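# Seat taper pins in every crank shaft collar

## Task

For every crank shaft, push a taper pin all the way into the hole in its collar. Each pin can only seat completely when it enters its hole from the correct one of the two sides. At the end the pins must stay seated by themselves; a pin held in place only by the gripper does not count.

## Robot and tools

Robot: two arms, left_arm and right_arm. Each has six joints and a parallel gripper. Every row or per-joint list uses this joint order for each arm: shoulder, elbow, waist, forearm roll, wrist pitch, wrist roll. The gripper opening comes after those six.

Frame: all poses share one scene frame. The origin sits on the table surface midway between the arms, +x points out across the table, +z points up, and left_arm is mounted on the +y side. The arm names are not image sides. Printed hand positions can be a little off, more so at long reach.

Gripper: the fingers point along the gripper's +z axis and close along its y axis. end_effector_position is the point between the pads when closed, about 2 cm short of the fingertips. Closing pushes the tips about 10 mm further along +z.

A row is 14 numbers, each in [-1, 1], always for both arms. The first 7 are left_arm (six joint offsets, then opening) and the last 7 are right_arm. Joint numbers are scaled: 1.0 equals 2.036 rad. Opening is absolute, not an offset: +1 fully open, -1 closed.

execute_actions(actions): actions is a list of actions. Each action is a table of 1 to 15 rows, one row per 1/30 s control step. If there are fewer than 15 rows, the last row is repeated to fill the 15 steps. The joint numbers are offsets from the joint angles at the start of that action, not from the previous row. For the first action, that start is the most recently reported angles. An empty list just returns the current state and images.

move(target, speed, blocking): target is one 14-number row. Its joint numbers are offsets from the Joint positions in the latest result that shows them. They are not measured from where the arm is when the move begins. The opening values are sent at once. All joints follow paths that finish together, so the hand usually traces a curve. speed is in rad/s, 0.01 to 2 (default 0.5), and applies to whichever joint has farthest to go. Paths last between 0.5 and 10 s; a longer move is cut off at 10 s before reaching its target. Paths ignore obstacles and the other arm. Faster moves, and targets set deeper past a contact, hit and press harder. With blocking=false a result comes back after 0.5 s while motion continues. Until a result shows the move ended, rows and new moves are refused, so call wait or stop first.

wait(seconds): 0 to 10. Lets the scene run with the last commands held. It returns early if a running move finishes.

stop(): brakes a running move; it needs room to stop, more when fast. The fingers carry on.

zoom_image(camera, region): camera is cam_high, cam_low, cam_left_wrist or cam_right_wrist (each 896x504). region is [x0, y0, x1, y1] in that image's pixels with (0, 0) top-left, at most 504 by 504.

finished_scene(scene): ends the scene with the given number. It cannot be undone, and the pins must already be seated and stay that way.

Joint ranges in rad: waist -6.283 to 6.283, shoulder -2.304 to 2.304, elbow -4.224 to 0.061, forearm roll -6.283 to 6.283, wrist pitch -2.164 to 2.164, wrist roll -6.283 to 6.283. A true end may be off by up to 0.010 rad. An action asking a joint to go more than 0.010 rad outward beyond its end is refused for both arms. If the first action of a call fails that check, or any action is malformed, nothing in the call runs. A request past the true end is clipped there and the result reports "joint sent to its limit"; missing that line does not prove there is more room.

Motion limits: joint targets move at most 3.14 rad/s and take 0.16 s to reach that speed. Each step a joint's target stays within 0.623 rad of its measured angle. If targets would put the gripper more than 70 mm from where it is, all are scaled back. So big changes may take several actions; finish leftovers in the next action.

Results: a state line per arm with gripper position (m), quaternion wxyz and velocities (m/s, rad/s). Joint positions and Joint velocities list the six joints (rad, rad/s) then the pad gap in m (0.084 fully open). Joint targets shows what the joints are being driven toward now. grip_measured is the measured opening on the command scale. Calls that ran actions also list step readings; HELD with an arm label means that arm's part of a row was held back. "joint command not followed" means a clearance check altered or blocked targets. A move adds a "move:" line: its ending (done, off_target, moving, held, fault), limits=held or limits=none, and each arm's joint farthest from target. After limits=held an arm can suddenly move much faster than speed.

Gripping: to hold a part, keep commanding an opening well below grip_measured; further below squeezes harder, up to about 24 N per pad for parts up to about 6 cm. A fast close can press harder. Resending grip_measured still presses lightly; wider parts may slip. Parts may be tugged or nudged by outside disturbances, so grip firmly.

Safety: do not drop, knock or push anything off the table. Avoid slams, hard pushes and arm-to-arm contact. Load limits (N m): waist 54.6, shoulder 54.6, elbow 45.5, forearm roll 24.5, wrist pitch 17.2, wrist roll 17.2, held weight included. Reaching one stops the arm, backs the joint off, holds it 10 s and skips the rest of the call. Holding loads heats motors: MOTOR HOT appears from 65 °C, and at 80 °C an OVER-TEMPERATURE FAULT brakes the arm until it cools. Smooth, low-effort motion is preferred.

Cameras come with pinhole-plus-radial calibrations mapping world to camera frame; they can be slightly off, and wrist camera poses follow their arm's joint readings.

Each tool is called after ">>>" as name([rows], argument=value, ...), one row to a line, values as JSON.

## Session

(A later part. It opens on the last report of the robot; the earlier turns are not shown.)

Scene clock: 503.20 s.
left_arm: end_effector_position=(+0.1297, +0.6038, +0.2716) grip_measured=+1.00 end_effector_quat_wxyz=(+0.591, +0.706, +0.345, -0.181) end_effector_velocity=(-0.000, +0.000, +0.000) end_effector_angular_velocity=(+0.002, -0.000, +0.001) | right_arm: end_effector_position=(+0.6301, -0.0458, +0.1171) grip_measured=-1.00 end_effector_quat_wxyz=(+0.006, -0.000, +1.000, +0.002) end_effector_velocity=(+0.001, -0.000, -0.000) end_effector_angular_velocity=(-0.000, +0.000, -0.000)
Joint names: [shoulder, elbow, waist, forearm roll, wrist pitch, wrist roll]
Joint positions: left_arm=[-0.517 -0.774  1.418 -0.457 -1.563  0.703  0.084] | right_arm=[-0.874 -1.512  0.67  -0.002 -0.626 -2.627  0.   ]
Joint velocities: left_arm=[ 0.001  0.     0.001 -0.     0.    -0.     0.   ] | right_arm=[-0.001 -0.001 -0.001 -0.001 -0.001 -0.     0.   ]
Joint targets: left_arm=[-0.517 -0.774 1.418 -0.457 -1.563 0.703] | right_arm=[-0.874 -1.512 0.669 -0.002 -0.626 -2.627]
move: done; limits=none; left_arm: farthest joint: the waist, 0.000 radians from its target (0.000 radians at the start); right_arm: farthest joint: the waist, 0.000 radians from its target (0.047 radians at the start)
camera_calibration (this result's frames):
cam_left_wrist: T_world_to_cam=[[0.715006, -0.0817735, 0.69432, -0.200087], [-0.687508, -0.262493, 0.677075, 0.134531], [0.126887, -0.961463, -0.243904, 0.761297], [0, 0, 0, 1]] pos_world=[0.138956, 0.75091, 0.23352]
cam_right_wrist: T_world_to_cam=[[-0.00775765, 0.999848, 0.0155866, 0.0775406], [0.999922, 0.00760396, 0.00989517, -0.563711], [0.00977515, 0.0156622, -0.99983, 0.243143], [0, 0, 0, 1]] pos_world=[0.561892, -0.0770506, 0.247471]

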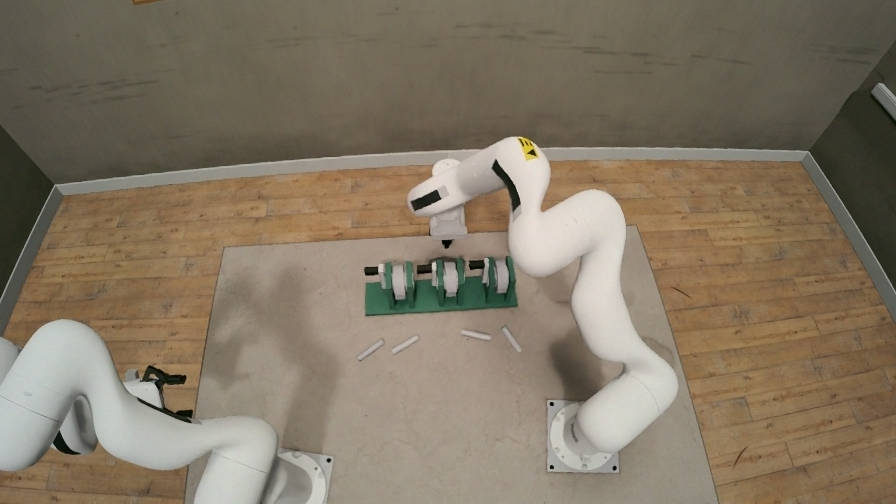

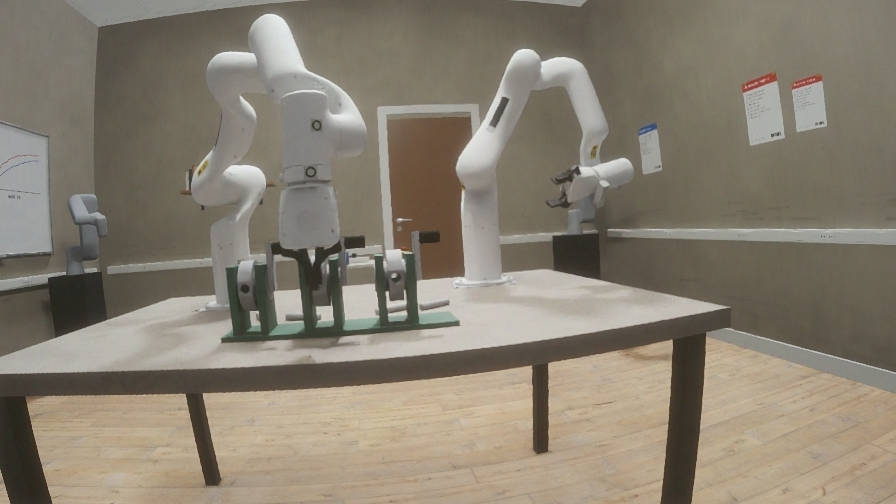

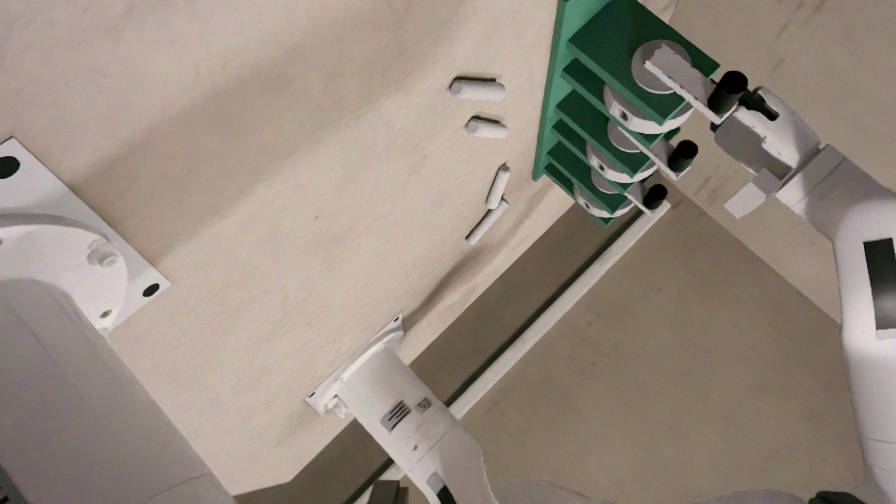

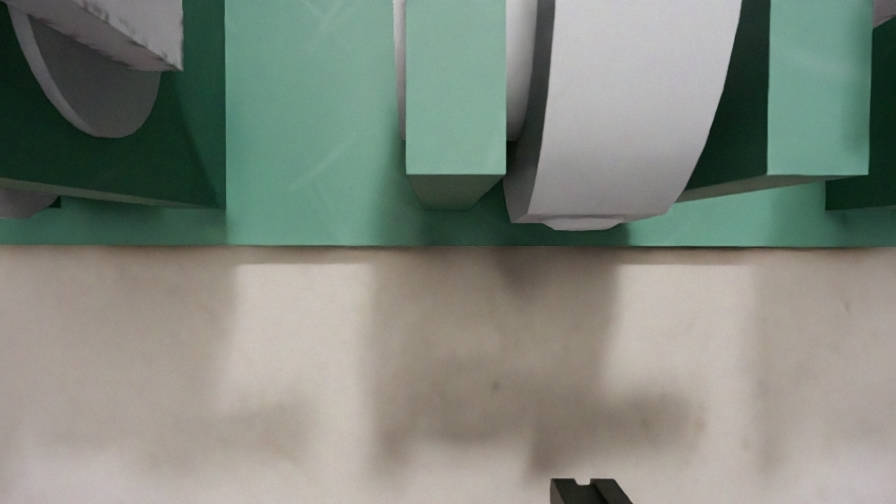

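>>> move(target=[0,0,0,0,0,0,1,0.0678,-0.0472,0,0.001,-0.1208,0,0], speed=0.4)

>>> move(target=[0,0,0,0,0,0,1,0.3283,0.4515,0.0646,0,0.1232,1,0], speed=1.2)

>>> move(target=[0,0,0,0,0,0,1,-0.1373,0.028,0,0,0.1653,0,0])

>>> move(target=[0,0,0,0,0,0,1,-0.1283,-0.0157,0,0,0.1126,0,0], speed=0.25)

Scene clock: 525.13 s.
left_arm: end_effector_position=(+0.1297, +0.6038, +0.2716) grip_measured=+1.00 end_effector_quat_wxyz=(+0.591, +0.706, +0.345, -0.181) end_effector_velocity=(-0.000, +0.000, +0.000) end_effector_angular_velocity=(-0.000, -0.000, -0.001) | right_arm: end_effector_position=(+0.6369, -0.0416, +0.2491) grip_measured=-0.01 end_effector_quat_wxyz=(-0.000, +0.001, +1.000, -0.000) end_effector_velocity=(+0.001, +0.000, +0.002) end_effector_angular_velocity=(+0.002, -0.003, -0.000)
Joint names: [shoulder, elbow, waist, forearm roll, wrist pitch, wrist roll]
Joint positions: left_arm=[-0.517 -0.774  1.418 -0.457 -1.563  0.703  0.084] | right_arm=[-0.736 -1.608  0.67  -0.    -0.872 -2.627  0.044]
Joint velocities: left_arm=[ 0.001 -0.    -0.     0.001 -0.001 -0.     0.   ] | right_arm=[ 0.001 -0.002 -0.    -0.     0.001 -0.     0.   ]
Joint targets: left_arm=[-0.517 -0.774 1.418 -0.457 -1.563 0.703] | right_arm=[-0.736 -1.608 0.670 -0.000 -0.872 -2.627]
move: done; limits=none; left_arm: farthest joint: the waist, 0.000 radians from its target (0.000 radians at the start); right_arm: farthest joint: the waist, 0.000 radians from its target (0.001 radians at the start)
camera_calibration (this result's frames):
cam_left_wrist: T_world_to_cam=[[0.715006, -0.0817736, 0.69432, -0.200087], [-0.687508, -0.262493, 0.677075, 0.134531], [0.126887, -0.961463, -0.243904, 0.761297], [0, 0, 0, 1]] pos_world=[0.138956, 0.75091, 0.23352]
cam_right_wrist: T_world_to_cam=[[-0.00590129, 0.999928, 0.0104464, 0.0714531], [0.999981, 0.005919, -0.00166546, -0.569154], [-0.00172717, 0.0104364, -0.999944, 0.382079], [0, 0, 0, 1]] pos_world=[0.570225, -0.0720666, 0.380363]

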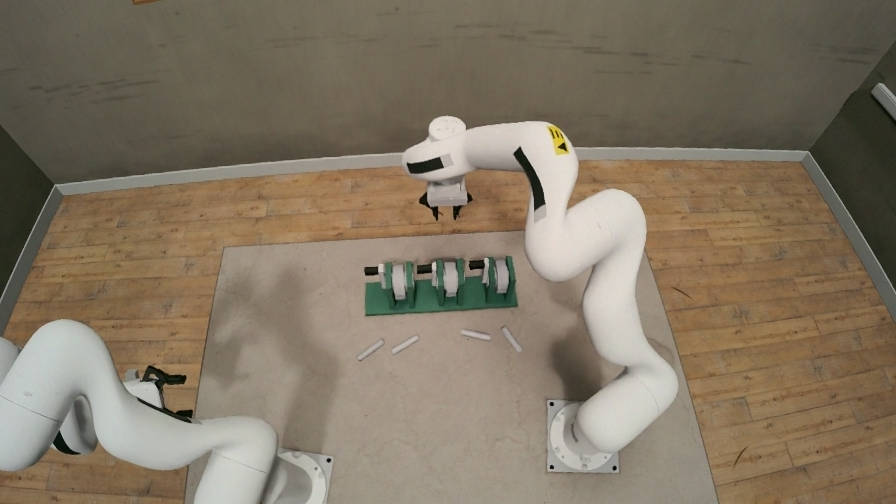

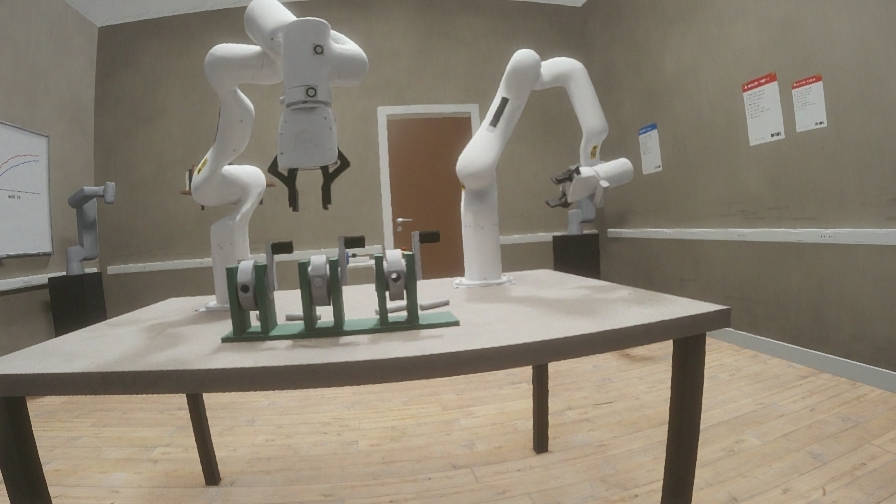

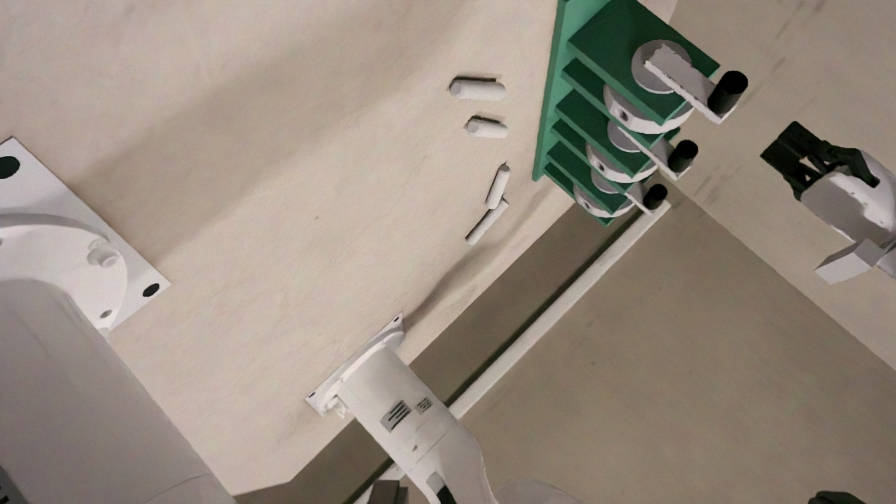

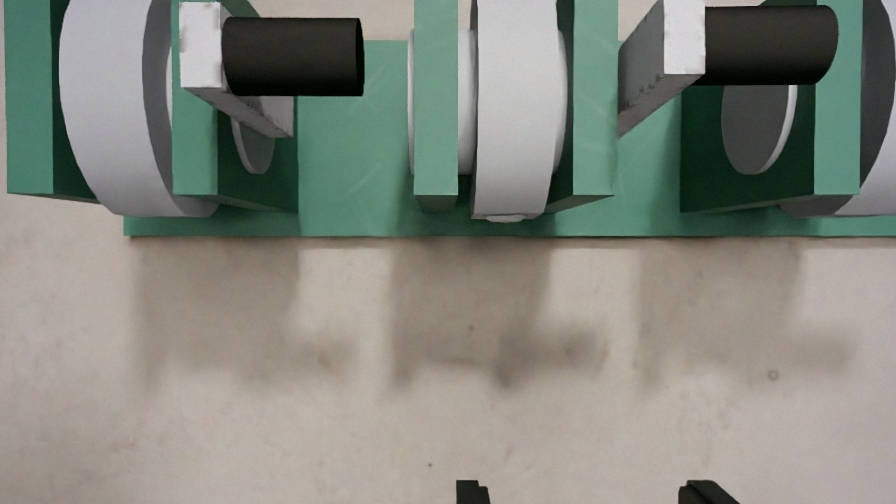

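Scene clock: 527.43 s.
left_arm: end_effector_position=(+0.1297, +0.6038, +0.2716) grip_measured=+1.00 end_effector_quat_wxyz=(+0.591, +0.706, +0.345, -0.181) end_effector_velocity=(-0.000, +0.000, +0.000) end_effector_angular_velocity=(-0.001, -0.000, -0.000) | right_arm: end_effector_position=(+0.3575, -0.1394, +0.2493) grip_measured=-0.01 end_effector_quat_wxyz=(+0.000, +0.815, +0.580, -0.000) end_effector_velocity=(-0.001, -0.000, +0.000) end_effector_angular_velocity=(-0.000, +0.000, -0.001)
Joint names: [shoulder, elbow, waist, forearm roll, wrist pitch, wrist roll]
Joint positions: left_arm=[-0.517 -0.774  1.418 -0.457 -1.563  0.703  0.084] | right_arm=[-0.068 -0.689  0.801 -0.    -0.621 -0.591  0.044]
Joint velocities: left_arm=[ 0.001 -0.     0.     0.001 -0.001  0.     0.   ] | right_arm=[ 0.002  0.002  0.001  0.    -0.     0.002  0.   ]
Joint targets: left_arm=[-0.517 -0.774 1.418 -0.457 -1.563 0.703] | right_arm=[-0.068 -0.689 0.801 -0.000 -0.621 -0.591]
move: done; limits=none; left_arm: farthest joint: the waist, 0.000 radians from its target (0.000 radians at the start); right_arm: farthest joint: the shoulder, 0.001 radians from its target (0.669 radians at the start)
camera_calibration (this result's frames):
cam_left_wrist: T_world_to_cam=[[0.715006, -0.0817734, 0.69432, -0.200087], [-0.687508, -0.262493, 0.677075, 0.134531], [0.126887, -0.961463, -0.243904, 0.761297], [0, 0, 0, 1]] pos_world=[0.138956, 0.75091, 0.23352]
cam_right_wrist: T_world_to_cam=[[0.946889, -0.321373, 0.0109878, -0.357358], [-0.321385, -0.946948, -0.000644268, 0.0501672], [0.010612, -0.00292128, -0.999939, 0.376586], [0, 0, 0, 1]] pos_world=[0.350505, -0.0662391, 0.380522]

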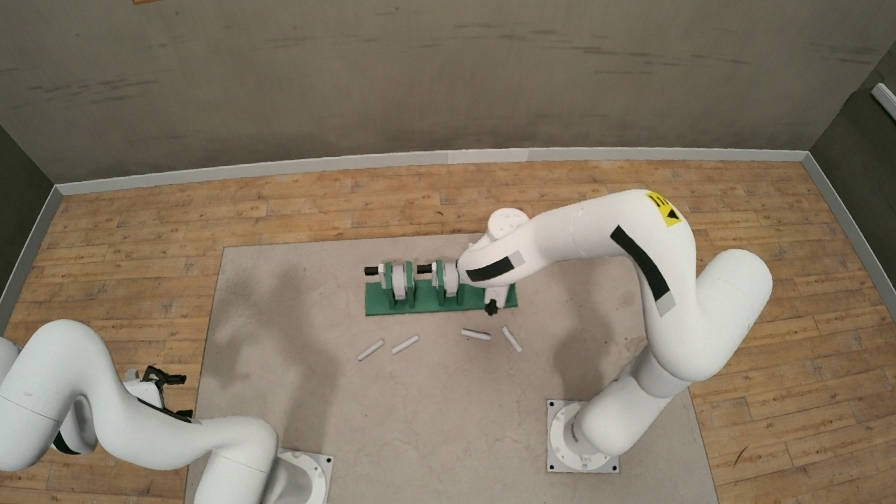

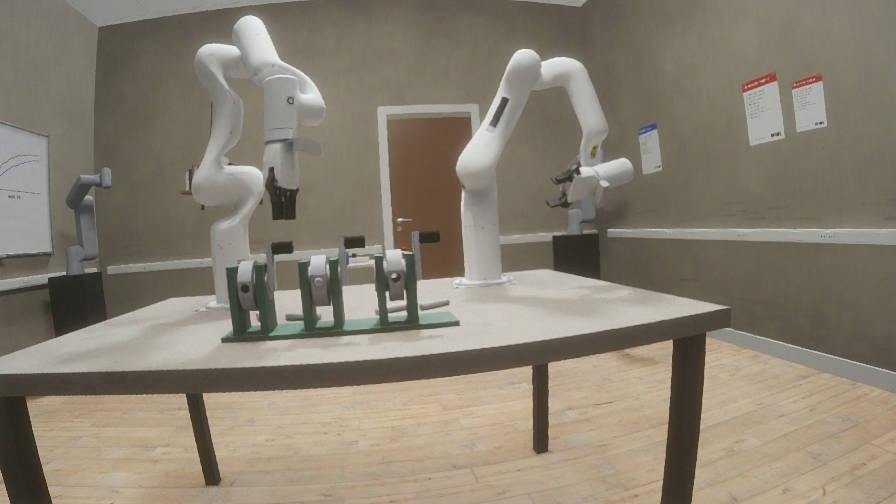

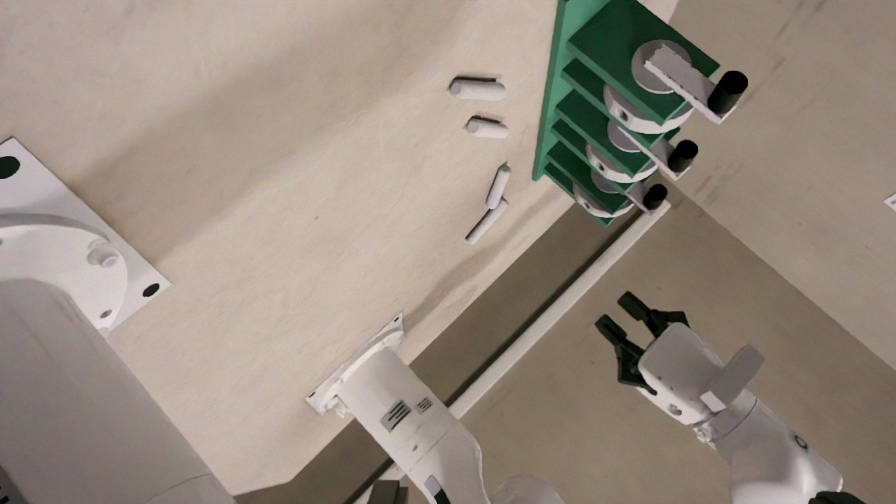

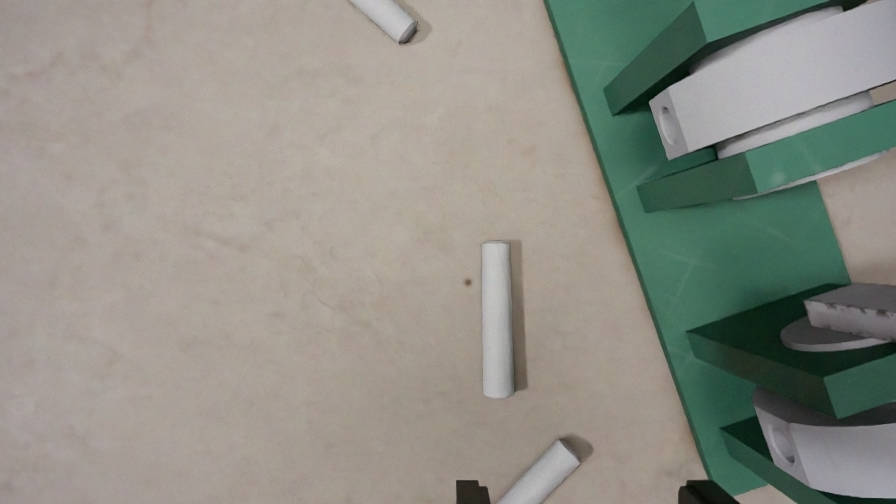

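Scene clock: 528.57 s.
left_arm: end_effector_position=(+0.1297, +0.6038, +0.2716) grip_measured=+1.00 end_effector_quat_wxyz=(+0.591, +0.706, +0.345, -0.181) end_effector_velocity=(+0.000, +0.000, -0.000) end_effector_angular_velocity=(+0.001, -0.000, -0.001) | right_arm: end_effector_position=(+0.3577, -0.1393, +0.1196) grip_measured=-0.01 end_effector_quat_wxyz=(+0.000, +0.815, +0.580, +0.000) end_effector_velocity=(-0.000, +0.000, -0.001) end_effector_angular_velocity=(+0.000, -0.000, +0.001)
Joint names: [shoulder, elbow, waist, forearm roll, wrist pitch, wrist roll]
Joint positions: left_arm=[-0.517 -0.774  1.418 -0.457 -1.563  0.703  0.084] | right_arm=[-0.347 -0.632  0.801 -0.    -0.285 -0.591  0.044]
Joint velocities: left_arm=[ 0.001 -0.    -0.001 -0.     0.001  0.     0.   ] | right_arm=[-0.001  0.001  0.001  0.     0.002 -0.    -0.   ]
Joint targets: left_arm=[-0.517 -0.774 1.418 -0.457 -1.563 0.703] | right_arm=[-0.348 -0.632 0.801 -0.000 -0.285 -0.591]
move: done; limits=none; left_arm: farthest joint: the waist, 0.000 radians from its target (0.000 radians at the start); right_arm: farthest joint: the waist, 0.000 radians from its target (0.000 radians at the start)
camera_calibration (this result's frames):
cam_left_wrist: T_world_to_cam=[[0.715006, -0.0817734, 0.69432, -0.200087], [-0.687508, -0.262493, 0.677075, 0.134531], [0.126887, -0.961463, -0.243904, 0.761297], [0, 0, 0, 1]] pos_world=[0.138956, 0.75091, 0.23352]
cam_right_wrist: T_world_to_cam=[[0.946905, -0.321317, 0.0112198, -0.35604], [-0.321324, -0.946969, -0.00122055, 0.0503056], [0.011017, -0.00244945, -0.999936, 0.246771], [0, 0, 0, 1]] pos_world=[0.350582, -0.0661593, 0.250812]

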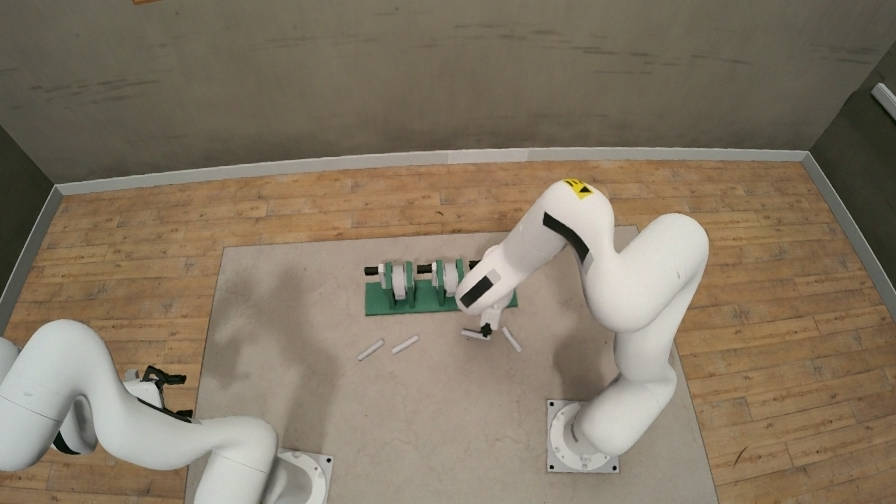

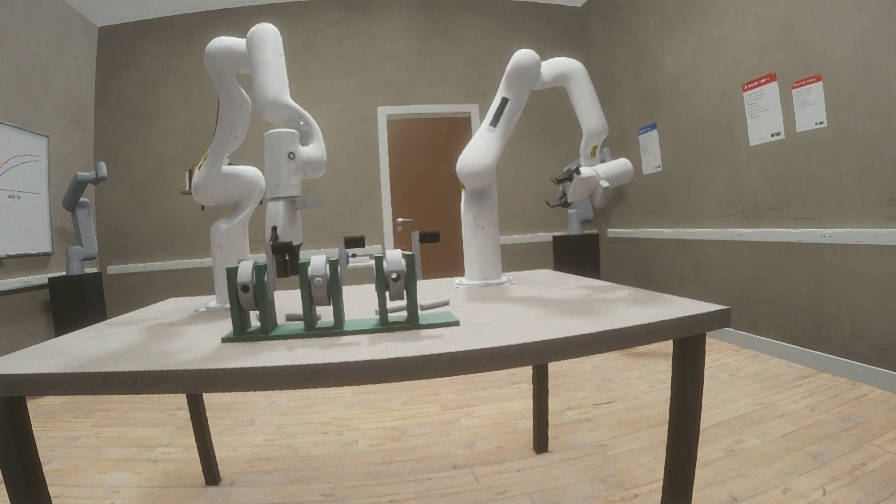

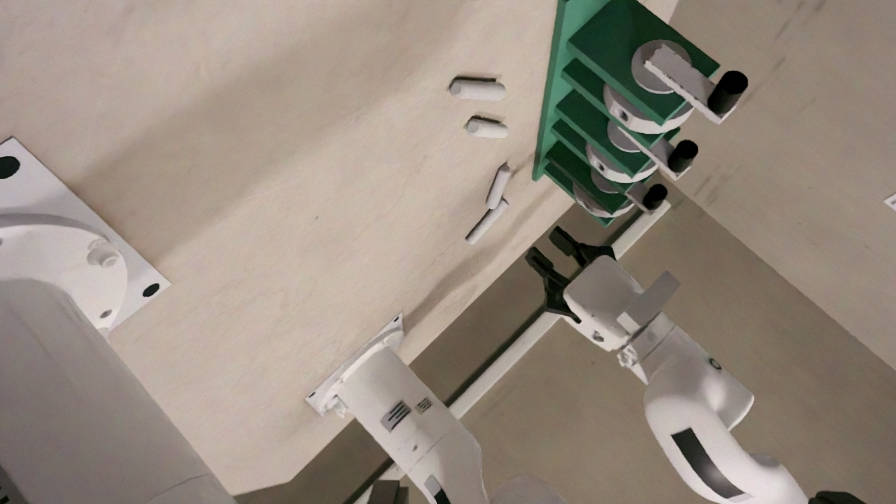

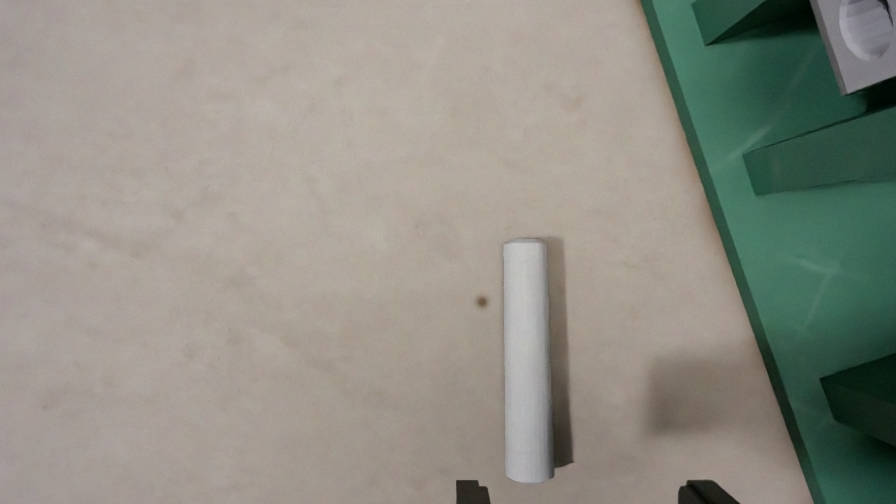

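Scene clock: 529.97 s.
left_arm: end_effector_position=(+0.1297, +0.6038, +0.2716) grip_measured=+1.00 end_effector_quat_wxyz=(+0.591, +0.706, +0.345, -0.181) end_effector_velocity=(+0.000, -0.000, -0.000) end_effector_angular_velocity=(+0.001, +0.000, -0.001) | right_arm: end_effector_position=(+0.3578, -0.1392, +0.0227) grip_measured=-0.01 end_effector_quat_wxyz=(+0.000, +0.815, +0.580, +0.000) end_effector_velocity=(+0.000, +0.000, -0.000) end_effector_angular_velocity=(+0.001, -0.001, +0.000)
Joint names: [shoulder, elbow, waist, forearm roll, wrist pitch, wrist roll]
Joint positions: left_arm=[-0.517 -0.774  1.418 -0.457 -1.563  0.703  0.084] | right_arm=[-0.608 -0.664  0.801 -0.    -0.056 -0.591  0.044]
Joint velocities: left_arm=[-0.001 -0.    -0.001  0.     0.001 -0.     0.   ] | right_arm=[-0.    -0.001  0.    -0.     0.001  0.     0.   ]
Joint targets: left_arm=[-0.517 -0.774 1.418 -0.457 -1.563 0.703] | right_arm=[-0.608 -0.664 0.801 -0.000 -0.056 -0.591]
move: done; limits=none; left_arm: farthest joint: the waist, 0.000 radians from its target (0.000 radians at the start); right_arm: farthest joint: the waist, 0.000 radians from its target (0.000 radians at the start)
camera_calibration (this result's frames):
cam_left_wrist: T_world_to_cam=[[0.715006, -0.0817734, 0.69432, -0.200087], [-0.687508, -0.262493, 0.677075, 0.134531], [0.126887, -0.961463, -0.243904, 0.761297], [0, 0, 0, 1]] pos_world=[0.138956, 0.75091, 0.23352]
cam_right_wrist: T_world_to_cam=[[0.946908, -0.321302, 0.0113647, -0.355024], [-0.321305, -0.946974, -0.00160786, 0.0503334], [0.0112787, -0.00212906, -0.999934, 0.149856], [0, 0, 0, 1]] pos_world=[0.350658, -0.0660867, 0.153962]

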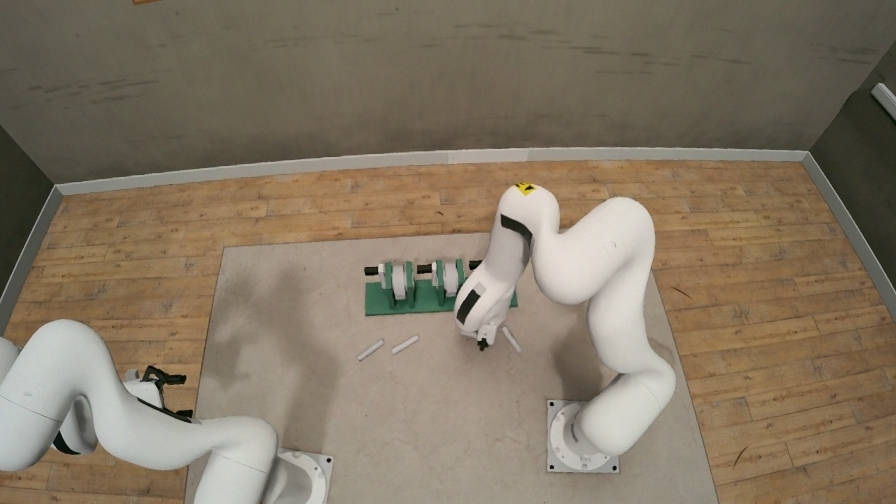

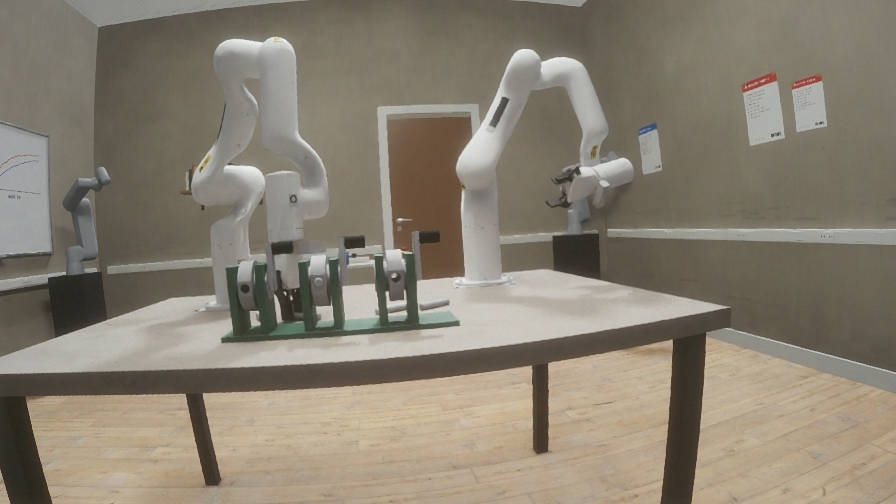

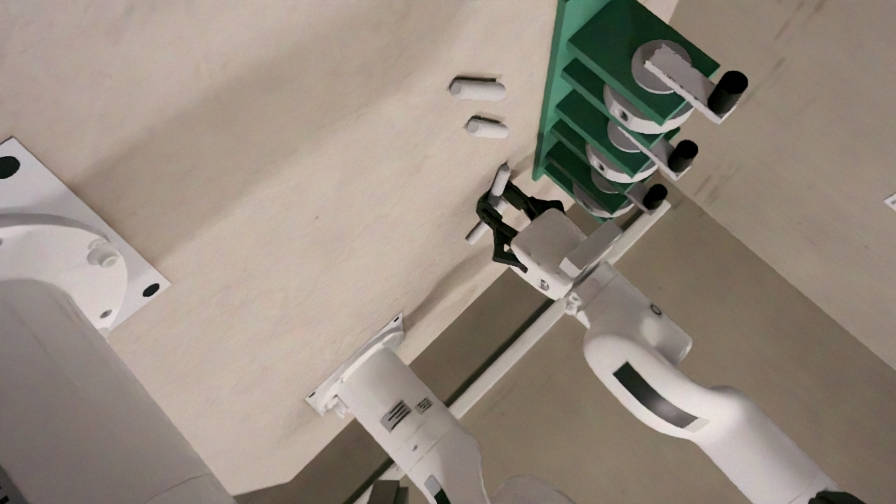

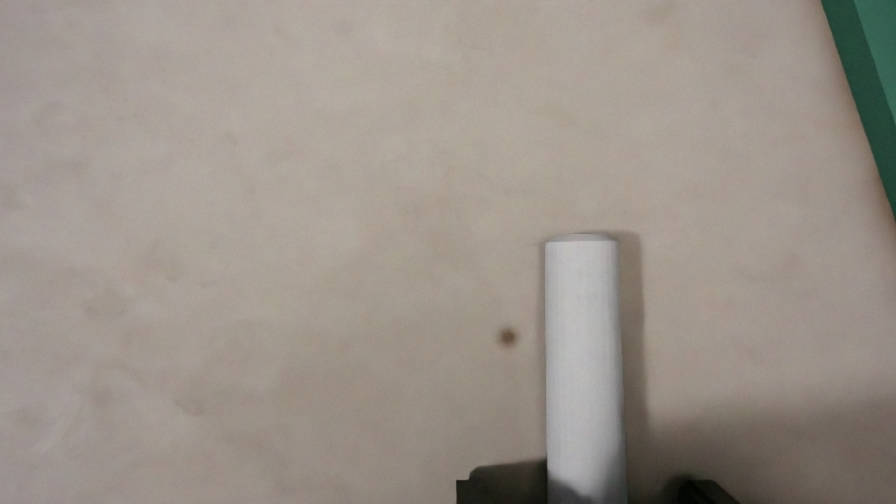

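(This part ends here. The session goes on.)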